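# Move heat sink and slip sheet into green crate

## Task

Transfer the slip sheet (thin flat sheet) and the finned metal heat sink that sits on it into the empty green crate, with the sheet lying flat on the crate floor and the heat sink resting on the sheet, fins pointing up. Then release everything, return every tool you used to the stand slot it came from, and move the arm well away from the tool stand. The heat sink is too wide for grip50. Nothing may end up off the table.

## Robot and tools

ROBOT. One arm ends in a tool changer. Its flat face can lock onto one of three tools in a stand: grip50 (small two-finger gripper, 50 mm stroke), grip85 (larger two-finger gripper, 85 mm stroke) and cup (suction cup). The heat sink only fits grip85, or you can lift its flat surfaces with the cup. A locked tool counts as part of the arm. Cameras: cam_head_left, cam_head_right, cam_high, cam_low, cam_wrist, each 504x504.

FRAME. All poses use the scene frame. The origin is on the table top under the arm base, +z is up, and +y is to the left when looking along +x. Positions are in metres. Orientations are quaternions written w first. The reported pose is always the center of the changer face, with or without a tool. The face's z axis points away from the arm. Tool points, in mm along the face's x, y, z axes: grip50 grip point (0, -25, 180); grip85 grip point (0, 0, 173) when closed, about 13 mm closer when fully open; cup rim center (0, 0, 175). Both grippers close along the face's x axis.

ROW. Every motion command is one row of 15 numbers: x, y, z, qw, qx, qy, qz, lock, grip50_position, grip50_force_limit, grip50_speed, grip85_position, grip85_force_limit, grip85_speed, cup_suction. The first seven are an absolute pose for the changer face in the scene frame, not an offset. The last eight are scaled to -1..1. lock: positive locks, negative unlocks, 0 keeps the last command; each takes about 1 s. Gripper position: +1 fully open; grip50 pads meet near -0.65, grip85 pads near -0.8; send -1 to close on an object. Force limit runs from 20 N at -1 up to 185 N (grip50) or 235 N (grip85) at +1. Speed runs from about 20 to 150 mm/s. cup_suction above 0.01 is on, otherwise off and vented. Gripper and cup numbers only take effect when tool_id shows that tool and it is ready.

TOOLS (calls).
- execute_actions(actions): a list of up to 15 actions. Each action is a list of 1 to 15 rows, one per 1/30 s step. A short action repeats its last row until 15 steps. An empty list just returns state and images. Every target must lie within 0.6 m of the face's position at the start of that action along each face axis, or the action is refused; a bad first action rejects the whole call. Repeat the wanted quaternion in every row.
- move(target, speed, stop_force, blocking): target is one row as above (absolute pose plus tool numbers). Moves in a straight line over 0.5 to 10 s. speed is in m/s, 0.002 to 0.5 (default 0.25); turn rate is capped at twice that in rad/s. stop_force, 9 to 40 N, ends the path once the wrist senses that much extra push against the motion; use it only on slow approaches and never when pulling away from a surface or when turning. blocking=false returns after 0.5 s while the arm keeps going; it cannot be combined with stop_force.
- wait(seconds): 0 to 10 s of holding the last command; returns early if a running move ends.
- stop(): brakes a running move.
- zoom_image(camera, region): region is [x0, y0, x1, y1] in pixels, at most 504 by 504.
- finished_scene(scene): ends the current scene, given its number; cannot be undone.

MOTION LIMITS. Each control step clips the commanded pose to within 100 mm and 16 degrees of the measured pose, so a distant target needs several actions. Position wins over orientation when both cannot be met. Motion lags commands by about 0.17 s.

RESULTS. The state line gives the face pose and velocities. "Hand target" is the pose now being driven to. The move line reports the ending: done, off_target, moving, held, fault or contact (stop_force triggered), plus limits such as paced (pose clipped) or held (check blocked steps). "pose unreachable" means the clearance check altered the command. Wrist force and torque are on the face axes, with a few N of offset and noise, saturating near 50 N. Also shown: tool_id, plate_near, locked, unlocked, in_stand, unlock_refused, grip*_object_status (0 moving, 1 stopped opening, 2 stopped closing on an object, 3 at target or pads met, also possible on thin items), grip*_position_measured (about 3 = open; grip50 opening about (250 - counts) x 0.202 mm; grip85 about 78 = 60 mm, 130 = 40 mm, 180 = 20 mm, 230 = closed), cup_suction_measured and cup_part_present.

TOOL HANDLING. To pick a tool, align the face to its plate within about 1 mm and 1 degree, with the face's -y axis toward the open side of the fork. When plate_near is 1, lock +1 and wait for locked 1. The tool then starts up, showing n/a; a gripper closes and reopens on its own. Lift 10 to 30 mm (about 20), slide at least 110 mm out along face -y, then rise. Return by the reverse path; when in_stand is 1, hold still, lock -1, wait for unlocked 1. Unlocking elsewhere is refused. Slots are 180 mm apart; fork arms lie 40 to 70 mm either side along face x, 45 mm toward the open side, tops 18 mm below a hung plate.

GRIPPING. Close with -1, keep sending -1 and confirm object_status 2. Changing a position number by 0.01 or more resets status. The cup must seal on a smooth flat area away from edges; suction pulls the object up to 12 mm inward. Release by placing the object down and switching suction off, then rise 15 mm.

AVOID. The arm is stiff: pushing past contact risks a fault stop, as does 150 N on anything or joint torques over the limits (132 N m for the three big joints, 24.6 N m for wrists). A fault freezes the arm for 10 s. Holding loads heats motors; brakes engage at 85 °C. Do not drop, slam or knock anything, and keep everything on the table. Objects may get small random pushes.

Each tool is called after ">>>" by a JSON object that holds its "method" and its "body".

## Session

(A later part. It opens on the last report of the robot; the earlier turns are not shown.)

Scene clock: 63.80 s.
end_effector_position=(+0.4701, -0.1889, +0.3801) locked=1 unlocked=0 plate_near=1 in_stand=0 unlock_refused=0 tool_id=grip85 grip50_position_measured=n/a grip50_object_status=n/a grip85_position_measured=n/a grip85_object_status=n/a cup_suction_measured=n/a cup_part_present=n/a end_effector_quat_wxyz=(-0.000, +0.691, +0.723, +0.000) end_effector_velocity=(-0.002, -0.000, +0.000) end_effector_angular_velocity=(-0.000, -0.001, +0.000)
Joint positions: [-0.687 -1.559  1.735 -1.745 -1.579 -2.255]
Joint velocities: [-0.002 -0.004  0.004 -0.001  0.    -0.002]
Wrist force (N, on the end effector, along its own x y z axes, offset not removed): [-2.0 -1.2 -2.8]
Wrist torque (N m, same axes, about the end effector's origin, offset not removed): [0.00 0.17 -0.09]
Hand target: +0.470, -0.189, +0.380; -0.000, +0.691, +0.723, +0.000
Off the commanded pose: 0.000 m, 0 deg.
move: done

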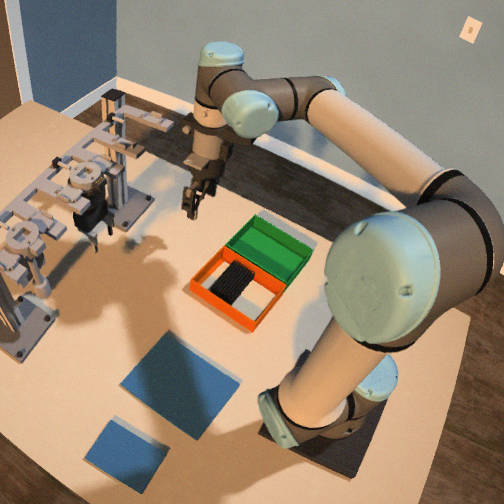

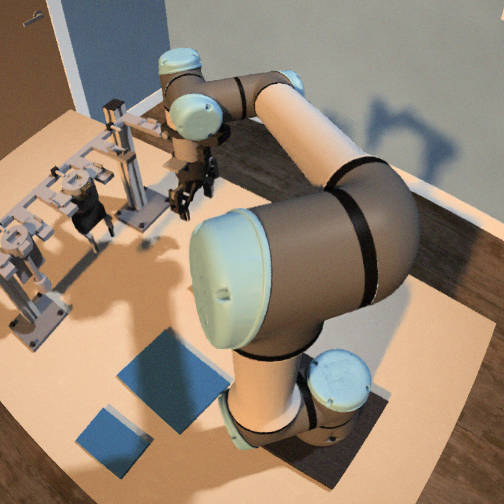

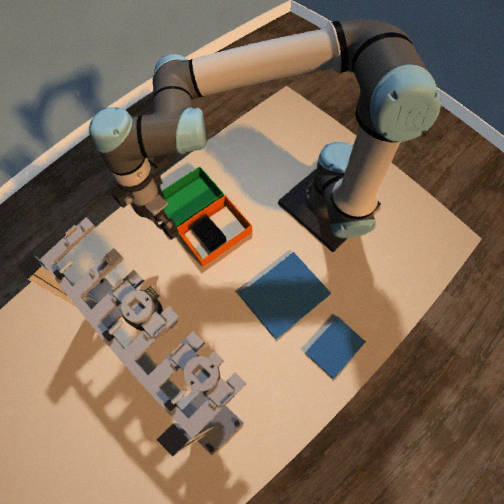

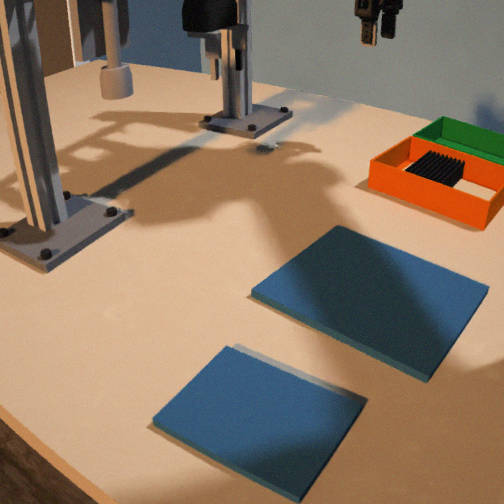

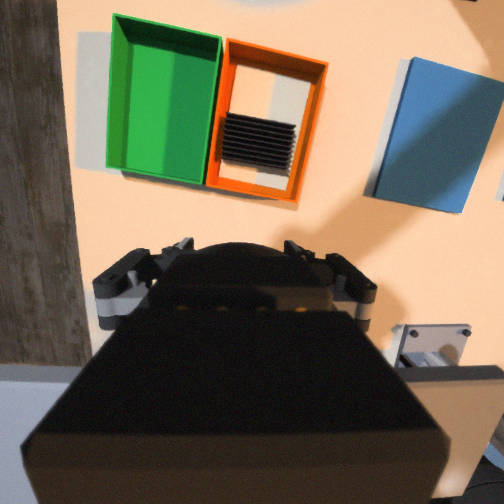

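>>> {"method": "move", "body": {"target": [0.351,-0.165,0.28,0,0.9988,-0.048,0,1,1,0,0,1,0,0,0], "speed": 0.4}}

Scene clock: 72.03 s.
end_effector_position=(+0.3509, -0.1648, +0.2802) locked=1 unlocked=0 plate_near=1 in_stand=0 unlock_refused=0 tool_id=grip85 grip50_position_measured=n/a grip50_object_status=n/a grip85_position_measured=3 grip85_object_status=3 cup_suction_measured=n/a cup_part_present=n/a end_effector_quat_wxyz=(-0.000, +0.999, -0.047, +0.000) end_effector_velocity=(-0.001, +0.000, -0.001) end_effector_angular_velocity=(-0.001, +0.001, -0.012)
Joint positions: [-0.828 -1.792  2.206 -1.984 -1.579 -0.685]
Joint velocities: [-0.001 -0.001  0.003 -0.002 -0.001  0.011]
Wrist force (N, on the end effector, along its own x y z axes, offset not removed): [-1.0 -0.9 0.0]
Wrist torque (N m, same axes, about the end effector's origin, offset not removed): [-0.10 0.13 -0.17]
Hand target: +0.351, -0.165, +0.280; -0.000, +0.999, -0.048, +0.000
Off the commanded pose: 0.000 m, 0 deg.
move: done

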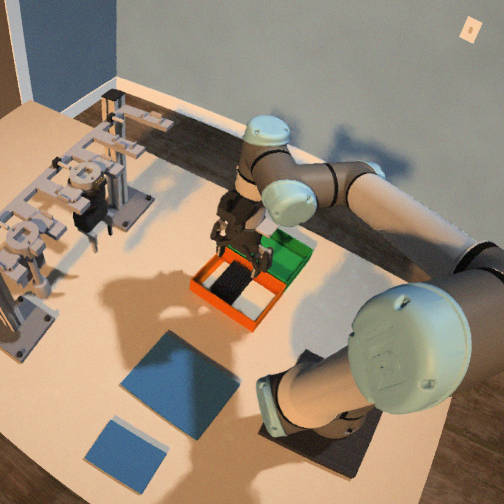

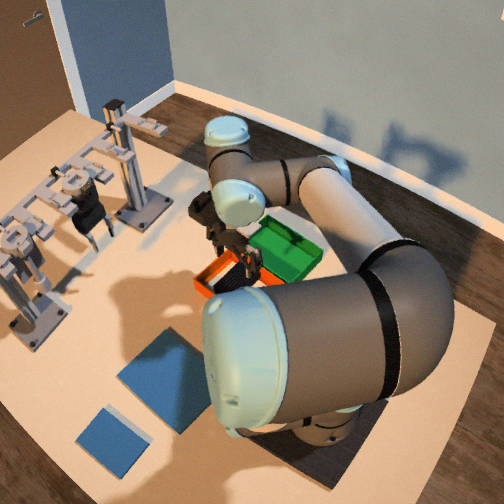

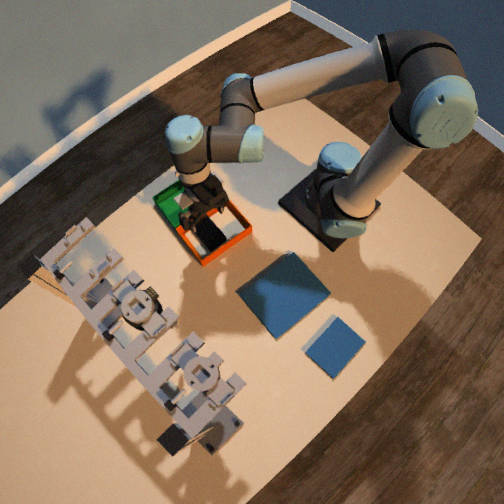

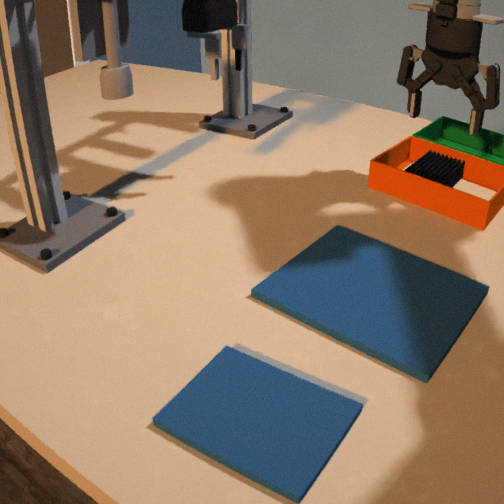

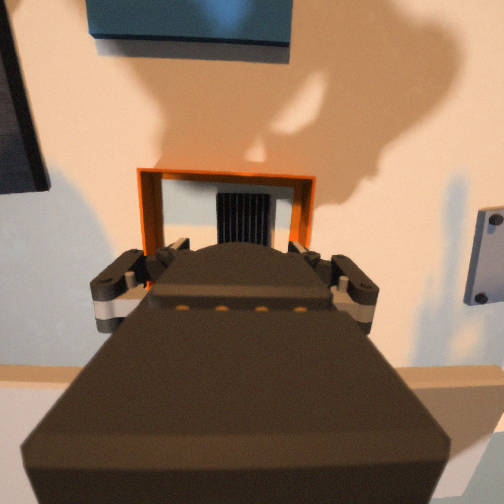

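>>> {"method": "move", "body": {"target": [0.357,-0.166,0.23,0,0.9982,-0.0593,0,1,1,0,0,0.75,0,0,0], "speed": 0.1}}

>>> {"method": "move", "body": {"target": [0.357,-0.166,0.195,0,0.9982,-0.0593,0,1,1,0,0,0.75,0,0,0], "speed": 0.03, "stop_force": 12}}

>>> {"method": "zoom_image", "body": {"camera": "cam_low", "region": [340,60,504,240]}}

Scene clock: 78.63 s.
end_effector_position=(+0.3569, -0.1659, +0.2302) locked=1 unlocked=0 plate_near=1 in_stand=0 unlock_refused=0 tool_id=grip85 grip50_position_measured=n/a grip50_object_status=n/a grip85_position_measured=35 grip85_object_status=3 cup_suction_measured=n/a cup_part_present=n/a end_effector_quat_wxyz=(-0.000, +0.998, -0.059, -0.000) end_effector_velocity=(+0.001, -0.000, -0.002) end_effector_angular_velocity=(-0.001, -0.001, -0.000)
Joint positions: [-0.82  -1.705  2.283 -2.149 -1.58  -0.653]
Joint velocities: [ 0.     0.004  0.002 -0.007  0.     0.001]
Wrist force (N, on the end effector, along its own x y z axes, offset not removed): [0.6 1.6 -3.4]
Wrist torque (N m, same axes, about the end effector's origin, offset not removed): [0.09 0.07 -0.17]
Hand target: +0.357, -0.166, +0.230; +0.000, +0.998, -0.059, -0.000
Off the commanded pose: 0.000 m, 0 deg.
move: done

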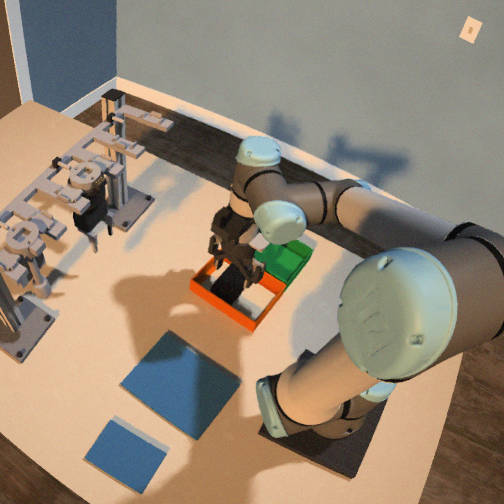

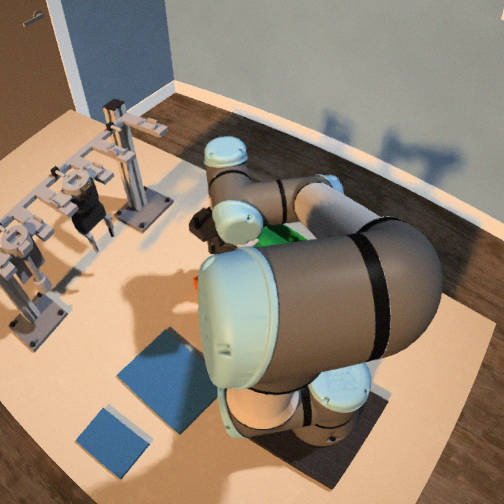

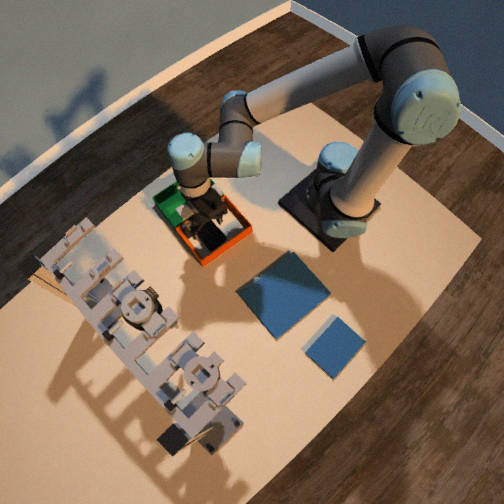

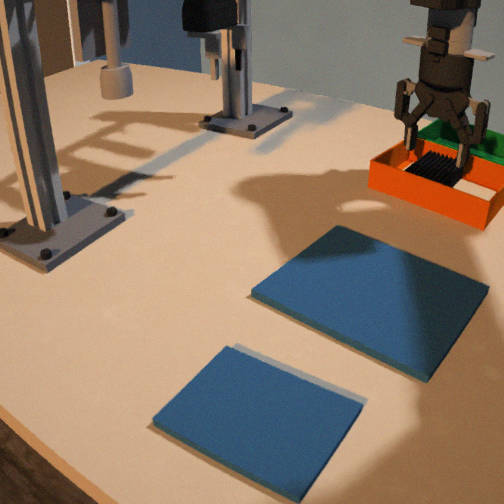

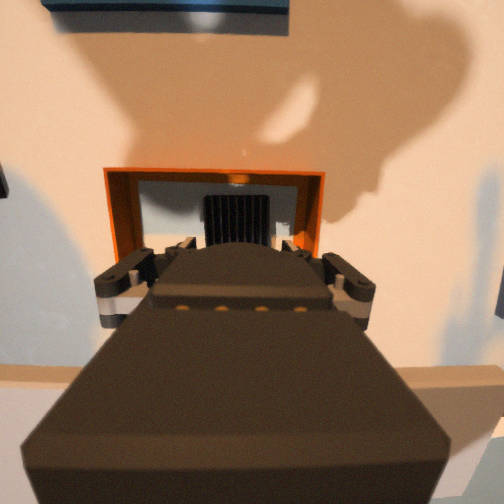

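Scene clock: 80.13 s.
end_effector_position=(+0.3569, -0.1659, +0.1952) locked=1 unlocked=0 plate_near=1 in_stand=0 unlock_refused=0 tool_id=grip85 grip50_position_measured=n/a grip50_object_status=n/a grip85_position_measured=35 grip85_object_status=3 cup_suction_measured=n/a cup_part_present=n/a end_effector_quat_wxyz=(-0.000, +0.998, -0.059, -0.000) end_effector_velocity=(+0.000, -0.000, -0.002) end_effector_angular_velocity=(-0.000, -0.000, +0.000)
Joint positions: [-0.82  -1.639  2.336 -2.269 -1.58  -0.654]
Joint velocities: [-0.     0.005  0.003 -0.008  0.    -0.   ]
Wrist force (N, on the end effector, along its own x y z axes, offset not removed): [0.1 -0.9 -0.9]
Wrist torque (N m, same axes, about the end effector's origin, offset not removed): [-0.11 0.14 -0.19]
Hand target: +0.357, -0.166, +0.195; -0.000, +0.998, -0.059, -0.000
Off the commanded pose: 0.000 m, 0 deg.
move: done

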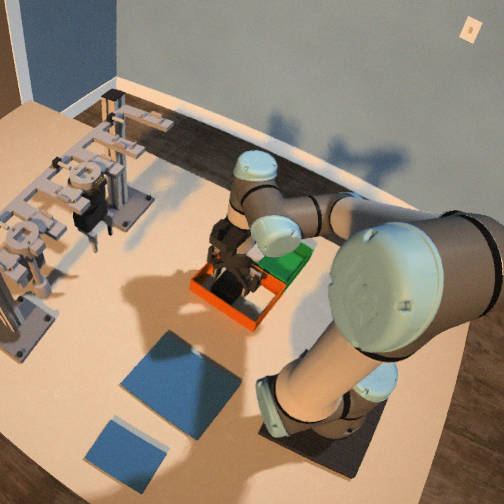

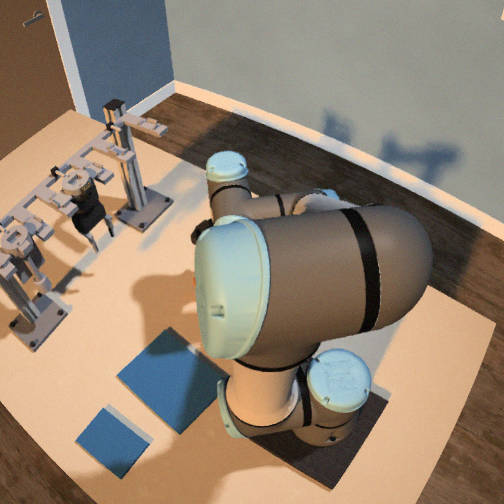

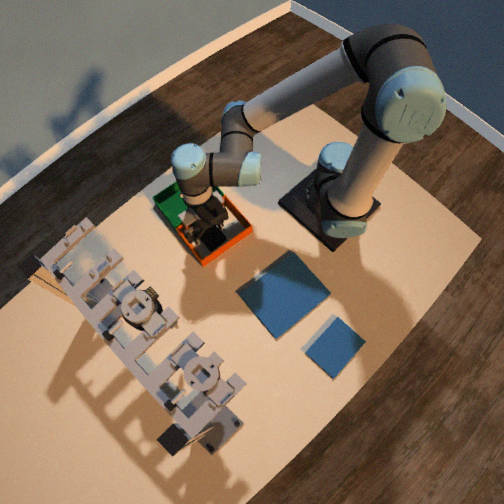

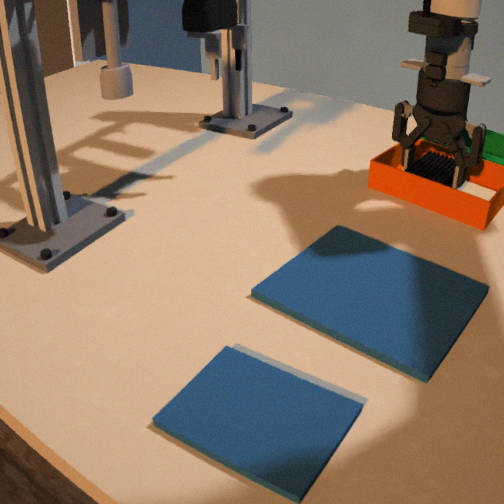

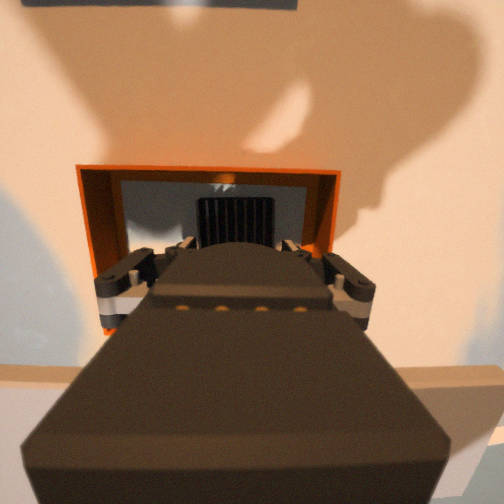

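Region (340, 60, 504, 240) of cam_low's 504x504 image, scaled by 2.800, with more detail than that image has; it fills the left 459 columns of this view, and the rest is white.

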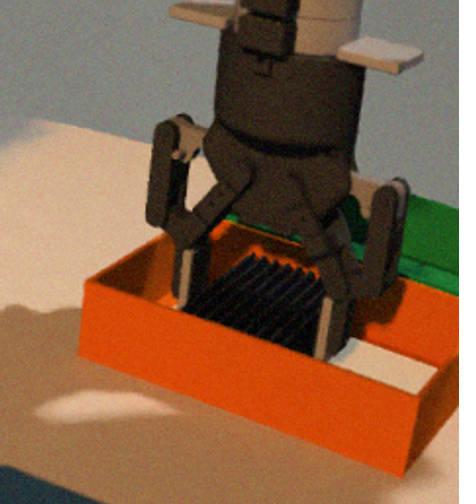

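>>> {"method": "move", "body": {"target": [0.356,-0.166,0.186,0,0.9982,-0.0593,0,1,1,0,0,0.75,0,0,0], "speed": 0.01, "stop_force": 10}}

>>> {"method": "move", "body": {"target": [0.356,-0.166,0.187,0,0.9982,-0.0593,0,1,1,0,0,-1,-0.3,-0.3,0], "speed": 0.01}}

>>> {"method": "move", "body": {"target": [0.356,-0.166,0.27,0,0.9982,-0.0593,0,1,1,0,0,-1,-0.3,-0.3,0], "speed": 0.1}}

Scene clock: 87.43 s.
end_effector_position=(+0.3560, -0.1660, +0.1864) locked=1 unlocked=0 plate_near=1 in_stand=0 unlock_refused=0 tool_id=grip85 grip50_position_measured=n/a grip50_object_status=n/a grip85_position_measured=35 grip85_object_status=3 cup_suction_measured=n/a cup_part_present=n/a end_effector_quat_wxyz=(+0.000, +0.998, -0.059, +0.000) end_effector_velocity=(-0.000, -0.000, +0.001) end_effector_angular_velocity=(+0.001, +0.002, +0.000)
Joint positions: [-0.823 -1.622  2.351 -2.3   -1.58  -0.656]
Joint velocities: [ 0.    -0.002 -0.003  0.007 -0.    -0.   ]
Wrist force (N, on the end effector, along its own x y z axes, offset not removed): [-4.7 -3.4 -20.8]
Wrist torque (N m, same axes, about the end effector's origin, offset not removed): [0.79 -0.61 -0.19]
Hand target: +0.356, -0.166, +0.187; +0.000, +0.998, -0.059, +0.000
Off the commanded pose: 0.000 m, 0 deg.
move: contact

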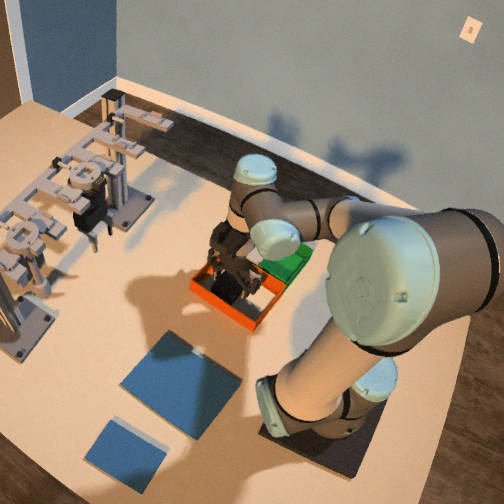

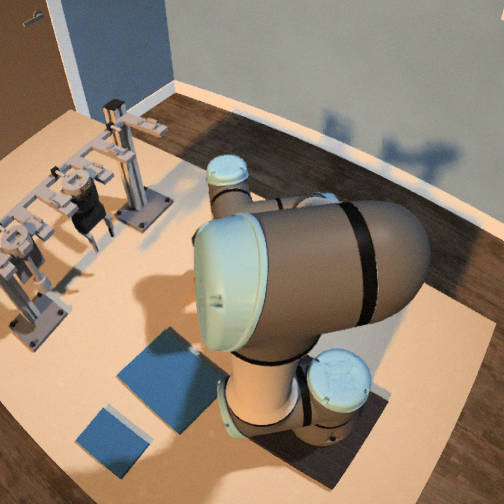

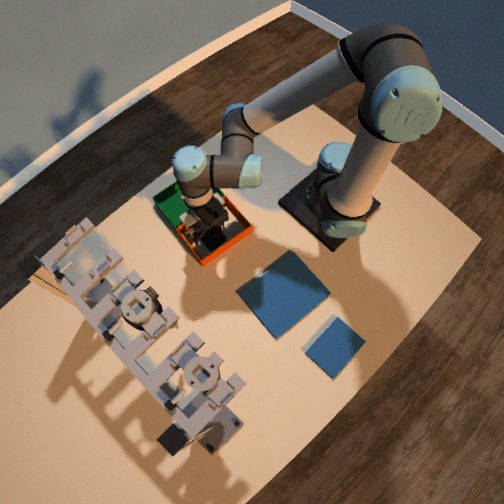

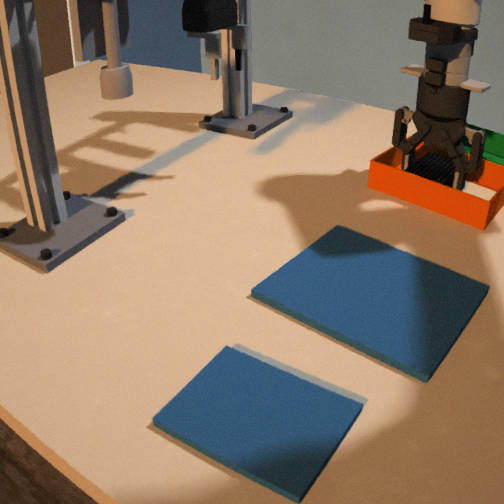

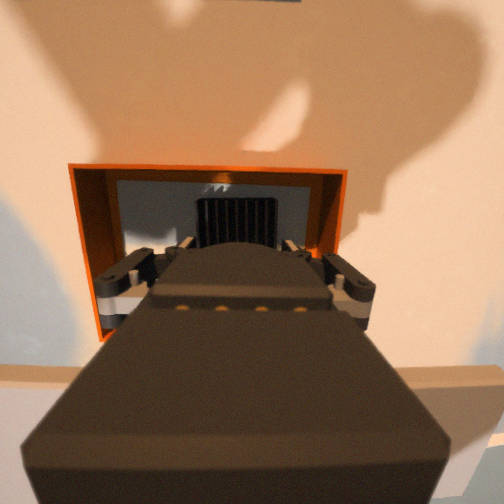

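Scene clock: 97.73 s.
end_effector_position=(+0.3579, -0.1678, +0.1904) locked=1 unlocked=0 plate_near=1 in_stand=0 unlock_refused=0 tool_id=grip85 grip50_position_measured=n/a grip50_object_status=n/a grip85_position_measured=79 grip85_object_status=2 cup_suction_measured=n/a cup_part_present=n/a end_effector_quat_wxyz=(+0.004, +0.998, -0.059, +0.004) end_effector_velocity=(+0.000, -0.000, +0.000) end_effector_angular_velocity=(-0.000, -0.001, -0.000)
Joint positions: [-0.823 -1.626  2.345 -2.301 -1.579 -0.656]
Joint velocities: [ 0.    -0.     0.    -0.001  0.     0.   ]
Wrist force (N, on the end effector, along its own x y z axes, offset not removed): [-11.6 -8.8 -45.2]
Wrist torque (N m, same axes, about the end effector's origin, offset not removed): [2.06 -2.57 -0.07]
Hand target: +0.358, -0.168, +0.190; +0.004, +0.998, -0.059, +0.004
Off the commanded pose: 0.004 m, 1 deg.
FORCE FAULT: contact force on the arm reached its limit, and the arm stopped for 10 seconds. The contact can be on any part of the arm, not only on its tool. That time counts as 20 of the actions that you can send in this scene. The arm's remaining commands of this call were not run. The arm holds still and accepts commands again. Move the arm away from the contact; if what it grips holds it there, let go first. Pushing or pulling that hard again can fault the arm again.
move: fault

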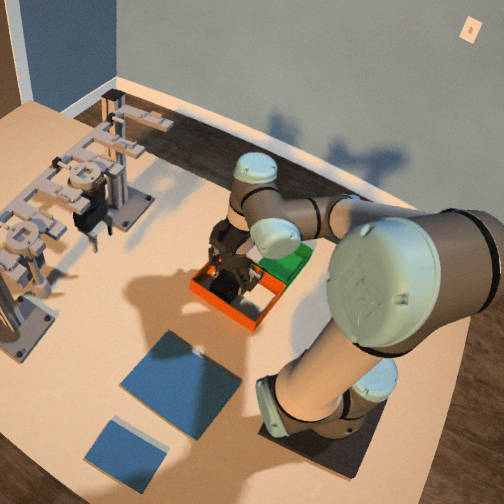

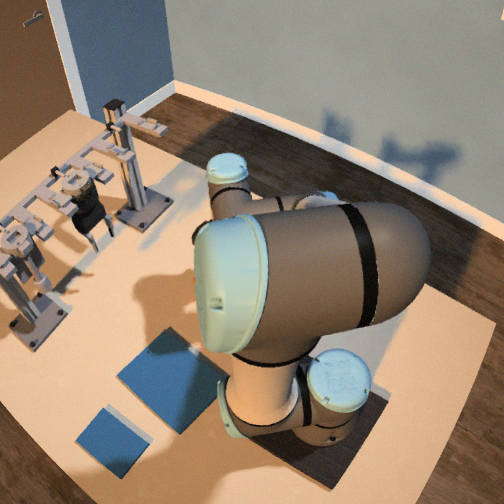

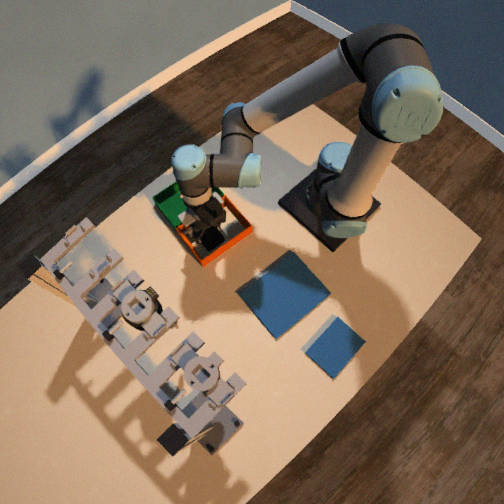

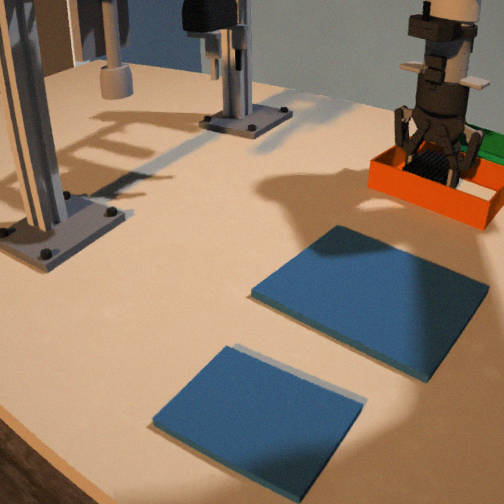

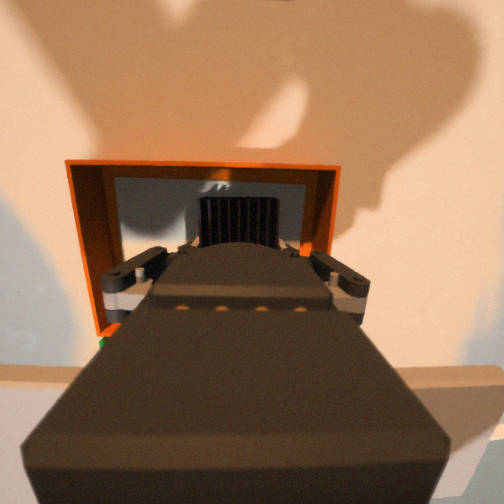

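not run: a fault stop came before this call.

>>> {"method": "move", "body": {"target": [0.357,-0.167,0.26,0,0.9982,-0.0593,0,1,1,0,0,-1,-0.3,-0.3,0], "speed": 0.1}}

>>> {"method": "move", "body": {"target": [0.50,-0.18,0.26,0,0.9982,-0.0593,0,1,1,0,0,-1,-0.3,-0.3,0], "speed": 0.2}}

>>> {"method": "move", "body": {"target": [0.50,-0.18,0.194,0,0.9982,-0.0593,0,1,1,0,0,-1,-0.3,-0.3,0], "speed": 0.1}}

>>> {"method": "move", "body": {"target": [0.50,-0.18,0.175,0,0.9982,-0.0593,0,1,1,0,0,-1,-0.3,-0.3,0], "speed": 0.005, "stop_force": 10}}

Scene clock: 105.00 s.
end_effector_position=(+0.3571, -0.1671, +0.2597) locked=1 unlocked=0 plate_near=1 in_stand=0 unlock_refused=0 tool_id=grip85 grip50_position_measured=n/a grip50_object_status=n/a grip85_position_measured=79 grip85_object_status=2 cup_suction_measured=n/a cup_part_present=n/a end_effector_quat_wxyz=(+0.000, +0.998, -0.059, +0.000) end_effector_velocity=(-0.000, -0.000, +0.002) end_effector_angular_velocity=(+0.000, +0.001, +0.001)
Joint positions: [-0.821 -1.748  2.23  -2.053 -1.58  -0.654]
Joint velocities: [-0.    -0.003 -0.004  0.008 -0.    -0.001]
Wrist force (N, on the end effector, along its own x y z axes, offset not removed): [-0.1 -0.7 0.0]
Wrist torque (N m, same axes, about the end effector's origin, offset not removed): [0.05 -0.04 -0.32]
Hand target: +0.357, -0.167, +0.260; +0.000, +0.998, -0.059, -0.000
Off the commanded pose: 0.000 m, 0 deg.
move: done

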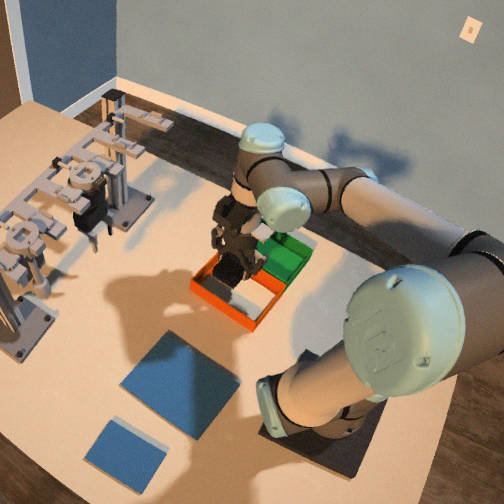

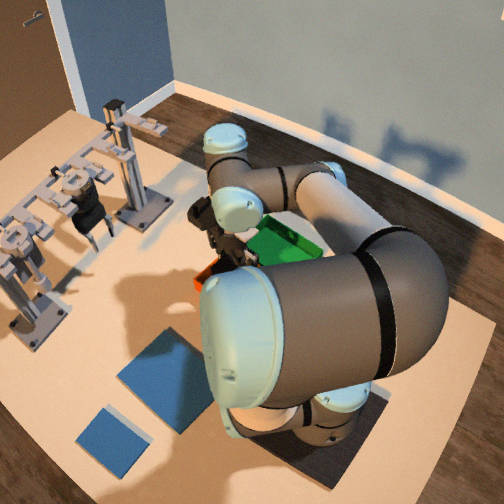

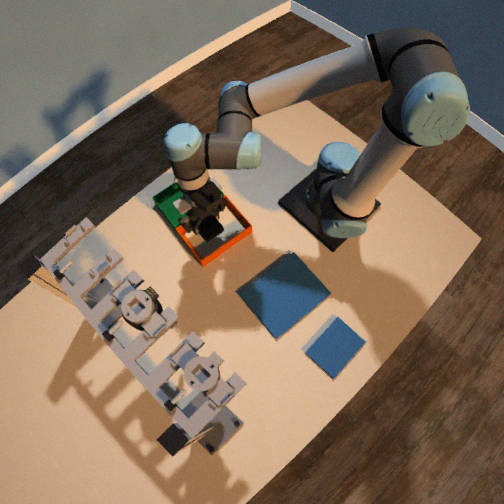

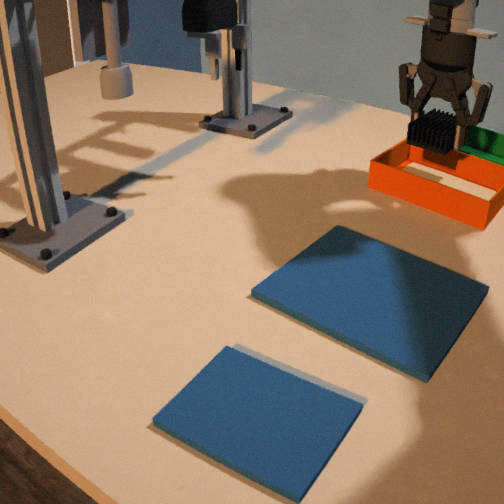

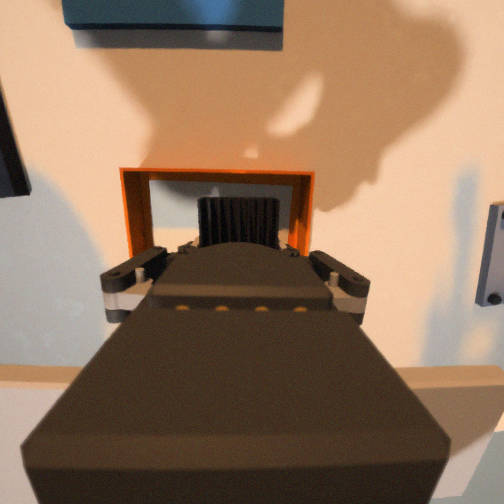

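Scene clock: 106.30 s.
end_effector_position=(+0.4998, -0.1801, +0.2599) locked=1 unlocked=0 plate_near=1 in_stand=0 unlock_refused=0 tool_id=grip85 grip50_position_measured=n/a grip50_object_status=n/a grip85_position_measured=79 grip85_object_status=2 cup_suction_measured=n/a cup_part_present=n/a end_effector_quat_wxyz=(+0.000, +0.998, -0.059, -0.000) end_effector_velocity=(+0.002, -0.000, +0.000) end_effector_angular_velocity=(-0.000, +0.001, +0.000)
Joint positions: [-0.64  -1.407  1.893 -2.056 -1.58  -0.474]
Joint velocities: [ 0.001  0.004 -0.005  0.002 -0.001  0.001]
Wrist force (N, on the end effector, along its own x y z axes, offset not removed): [-0.8 1.1 -3.9]
Wrist torque (N m, same axes, about the end effector's origin, offset not removed): [0.01 0.08 -0.22]
Hand target: +0.500, -0.180, +0.260; +0.000, +0.998, -0.059, -0.000
Off the commanded pose: 0.000 m, 0 deg.
move: done

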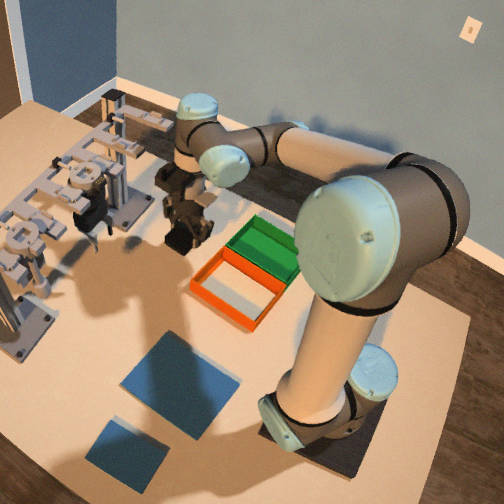

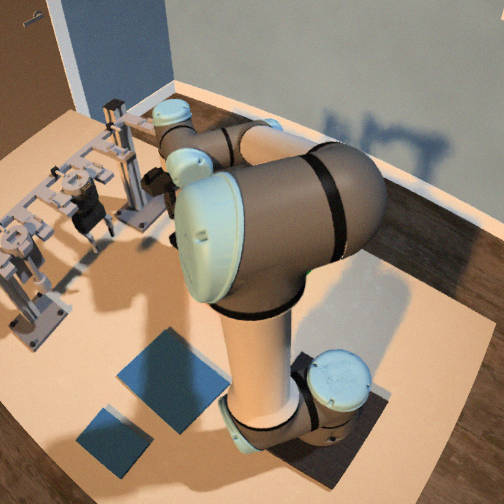

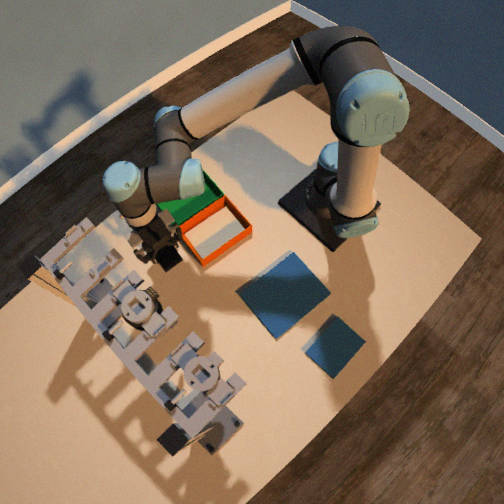

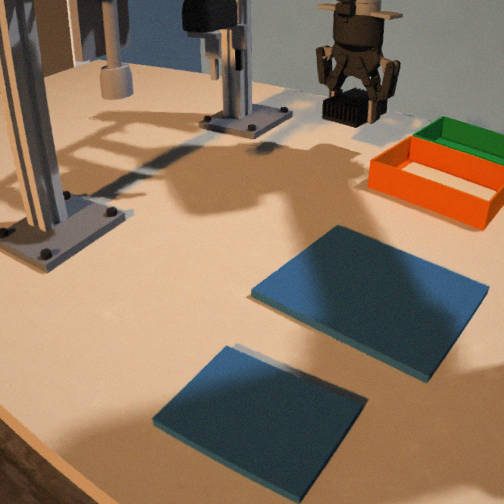

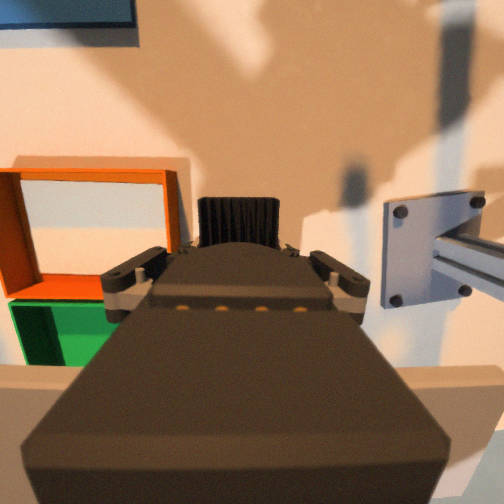

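Scene clock: 107.40 s.
end_effector_position=(+0.4999, -0.1799, +0.1943) locked=1 unlocked=0 plate_near=1 in_stand=0 unlock_refused=0 tool_id=grip85 grip50_position_measured=n/a grip50_object_status=n/a grip85_position_measured=79 grip85_object_status=2 cup_suction_measured=n/a cup_part_present=n/a end_effector_quat_wxyz=(-0.000, +0.998, -0.059, -0.000) end_effector_velocity=(+0.000, -0.000, -0.003) end_effector_angular_velocity=(+0.000, -0.000, -0.001)
Joint positions: [-0.641 -1.318  1.979 -2.231 -1.58  -0.475]
Joint velocities: [ 0.     0.004  0.002 -0.006  0.     0.001]
Wrist force (N, on the end effector, along its own x y z axes, offset not removed): [-0.4 -2.4 0.1]
Wrist torque (N m, same axes, about the end effector's origin, offset not removed): [-0.17 -0.02 -0.21]
Hand target: +0.500, -0.180, +0.194; -0.000, +0.998, -0.059, -0.000
Off the commanded pose: 0.000 m, 0 deg.
move: done

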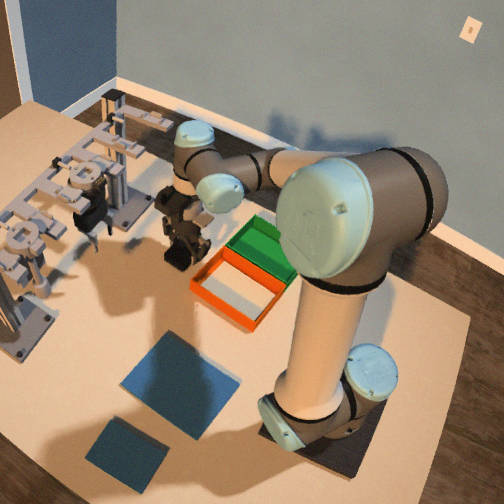

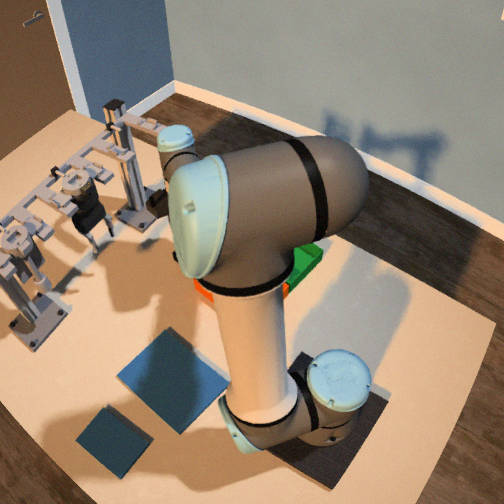

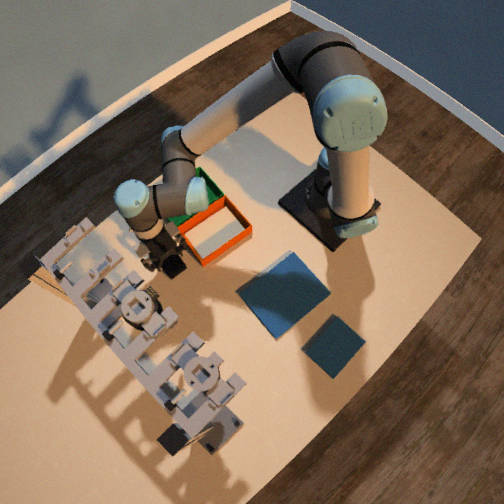

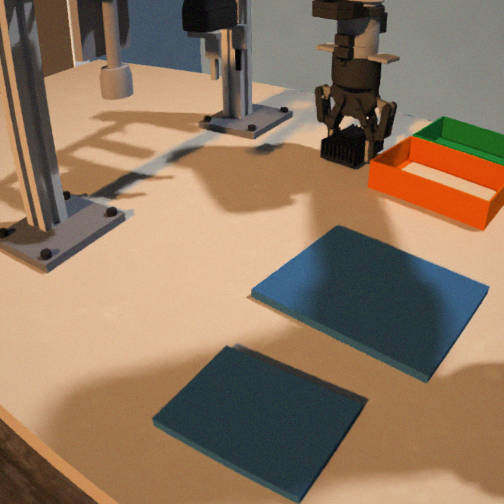

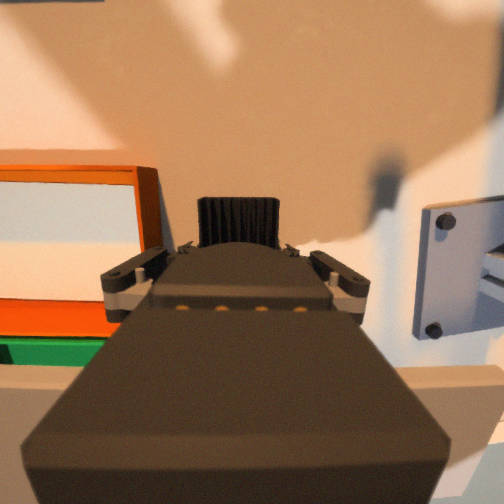

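Scene clock: 109.40 s.
end_effector_position=(+0.4999, -0.1800, +0.1861) locked=1 unlocked=0 plate_near=1 in_stand=0 unlock_refused=0 tool_id=grip85 grip50_position_measured=n/a grip50_object_status=n/a grip85_position_measured=79 grip85_object_status=2 cup_suction_measured=n/a cup_part_present=n/a end_effector_quat_wxyz=(+0.000, +0.998, -0.059, +0.000) end_effector_velocity=(-0.000, +0.000, +0.001) end_effector_angular_velocity=(+0.003, +0.003, -0.000)
Joint positions: [-0.641 -1.304  1.988 -2.253 -1.58  -0.475]
Joint velocities: [-0.    -0.001 -0.002  0.007  0.001 -0.   ]
Wrist force (N, on the end effector, along its own x y z axes, offset not removed): [0.7 -0.5 -34.8]
Wrist torque (N m, same axes, about the end effector's origin, offset not removed): [0.07 -1.03 -0.33]
Hand target: +0.500, -0.180, +0.186; +0.000, +0.998, -0.059, +0.000
Off the commanded pose: 0.011 m, 0 deg.
move: contact

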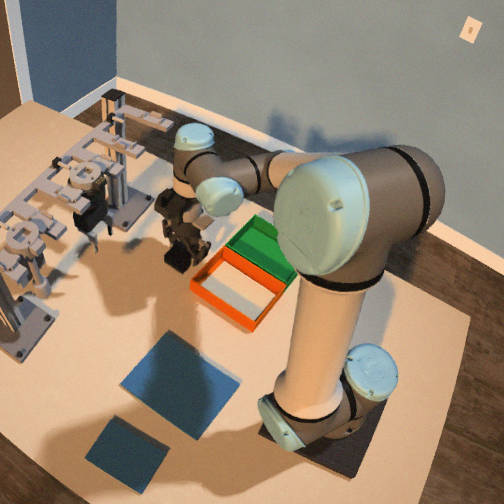

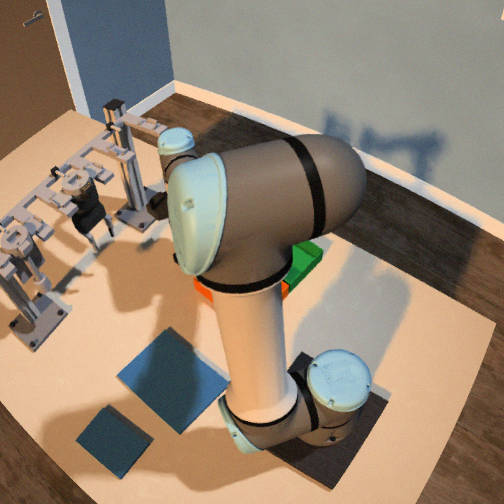

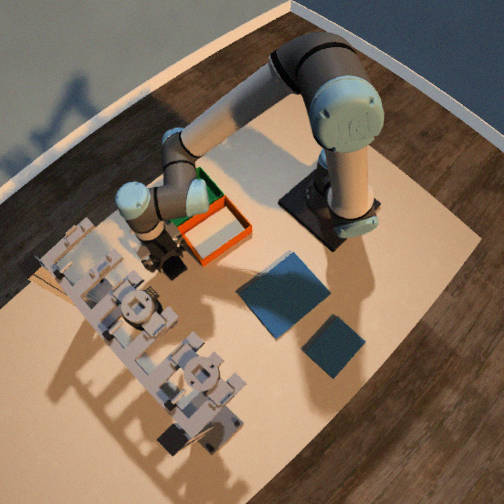

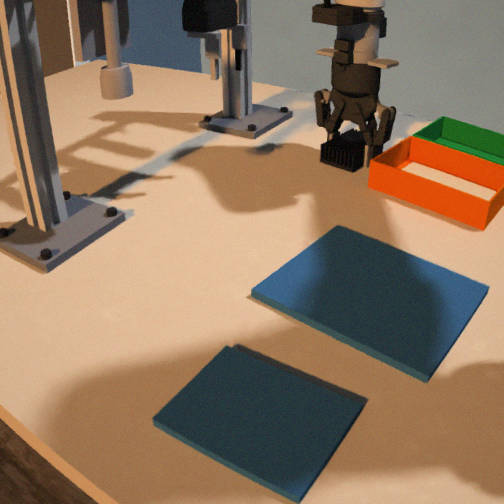

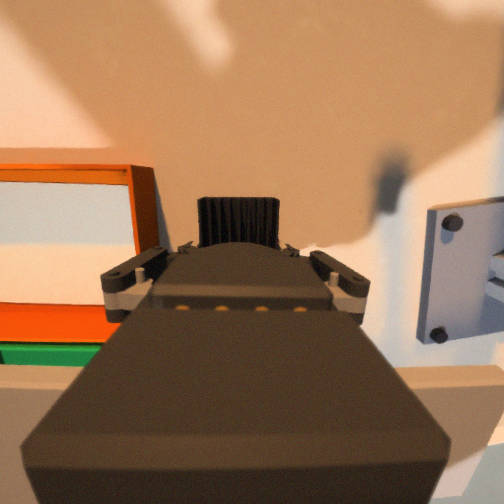

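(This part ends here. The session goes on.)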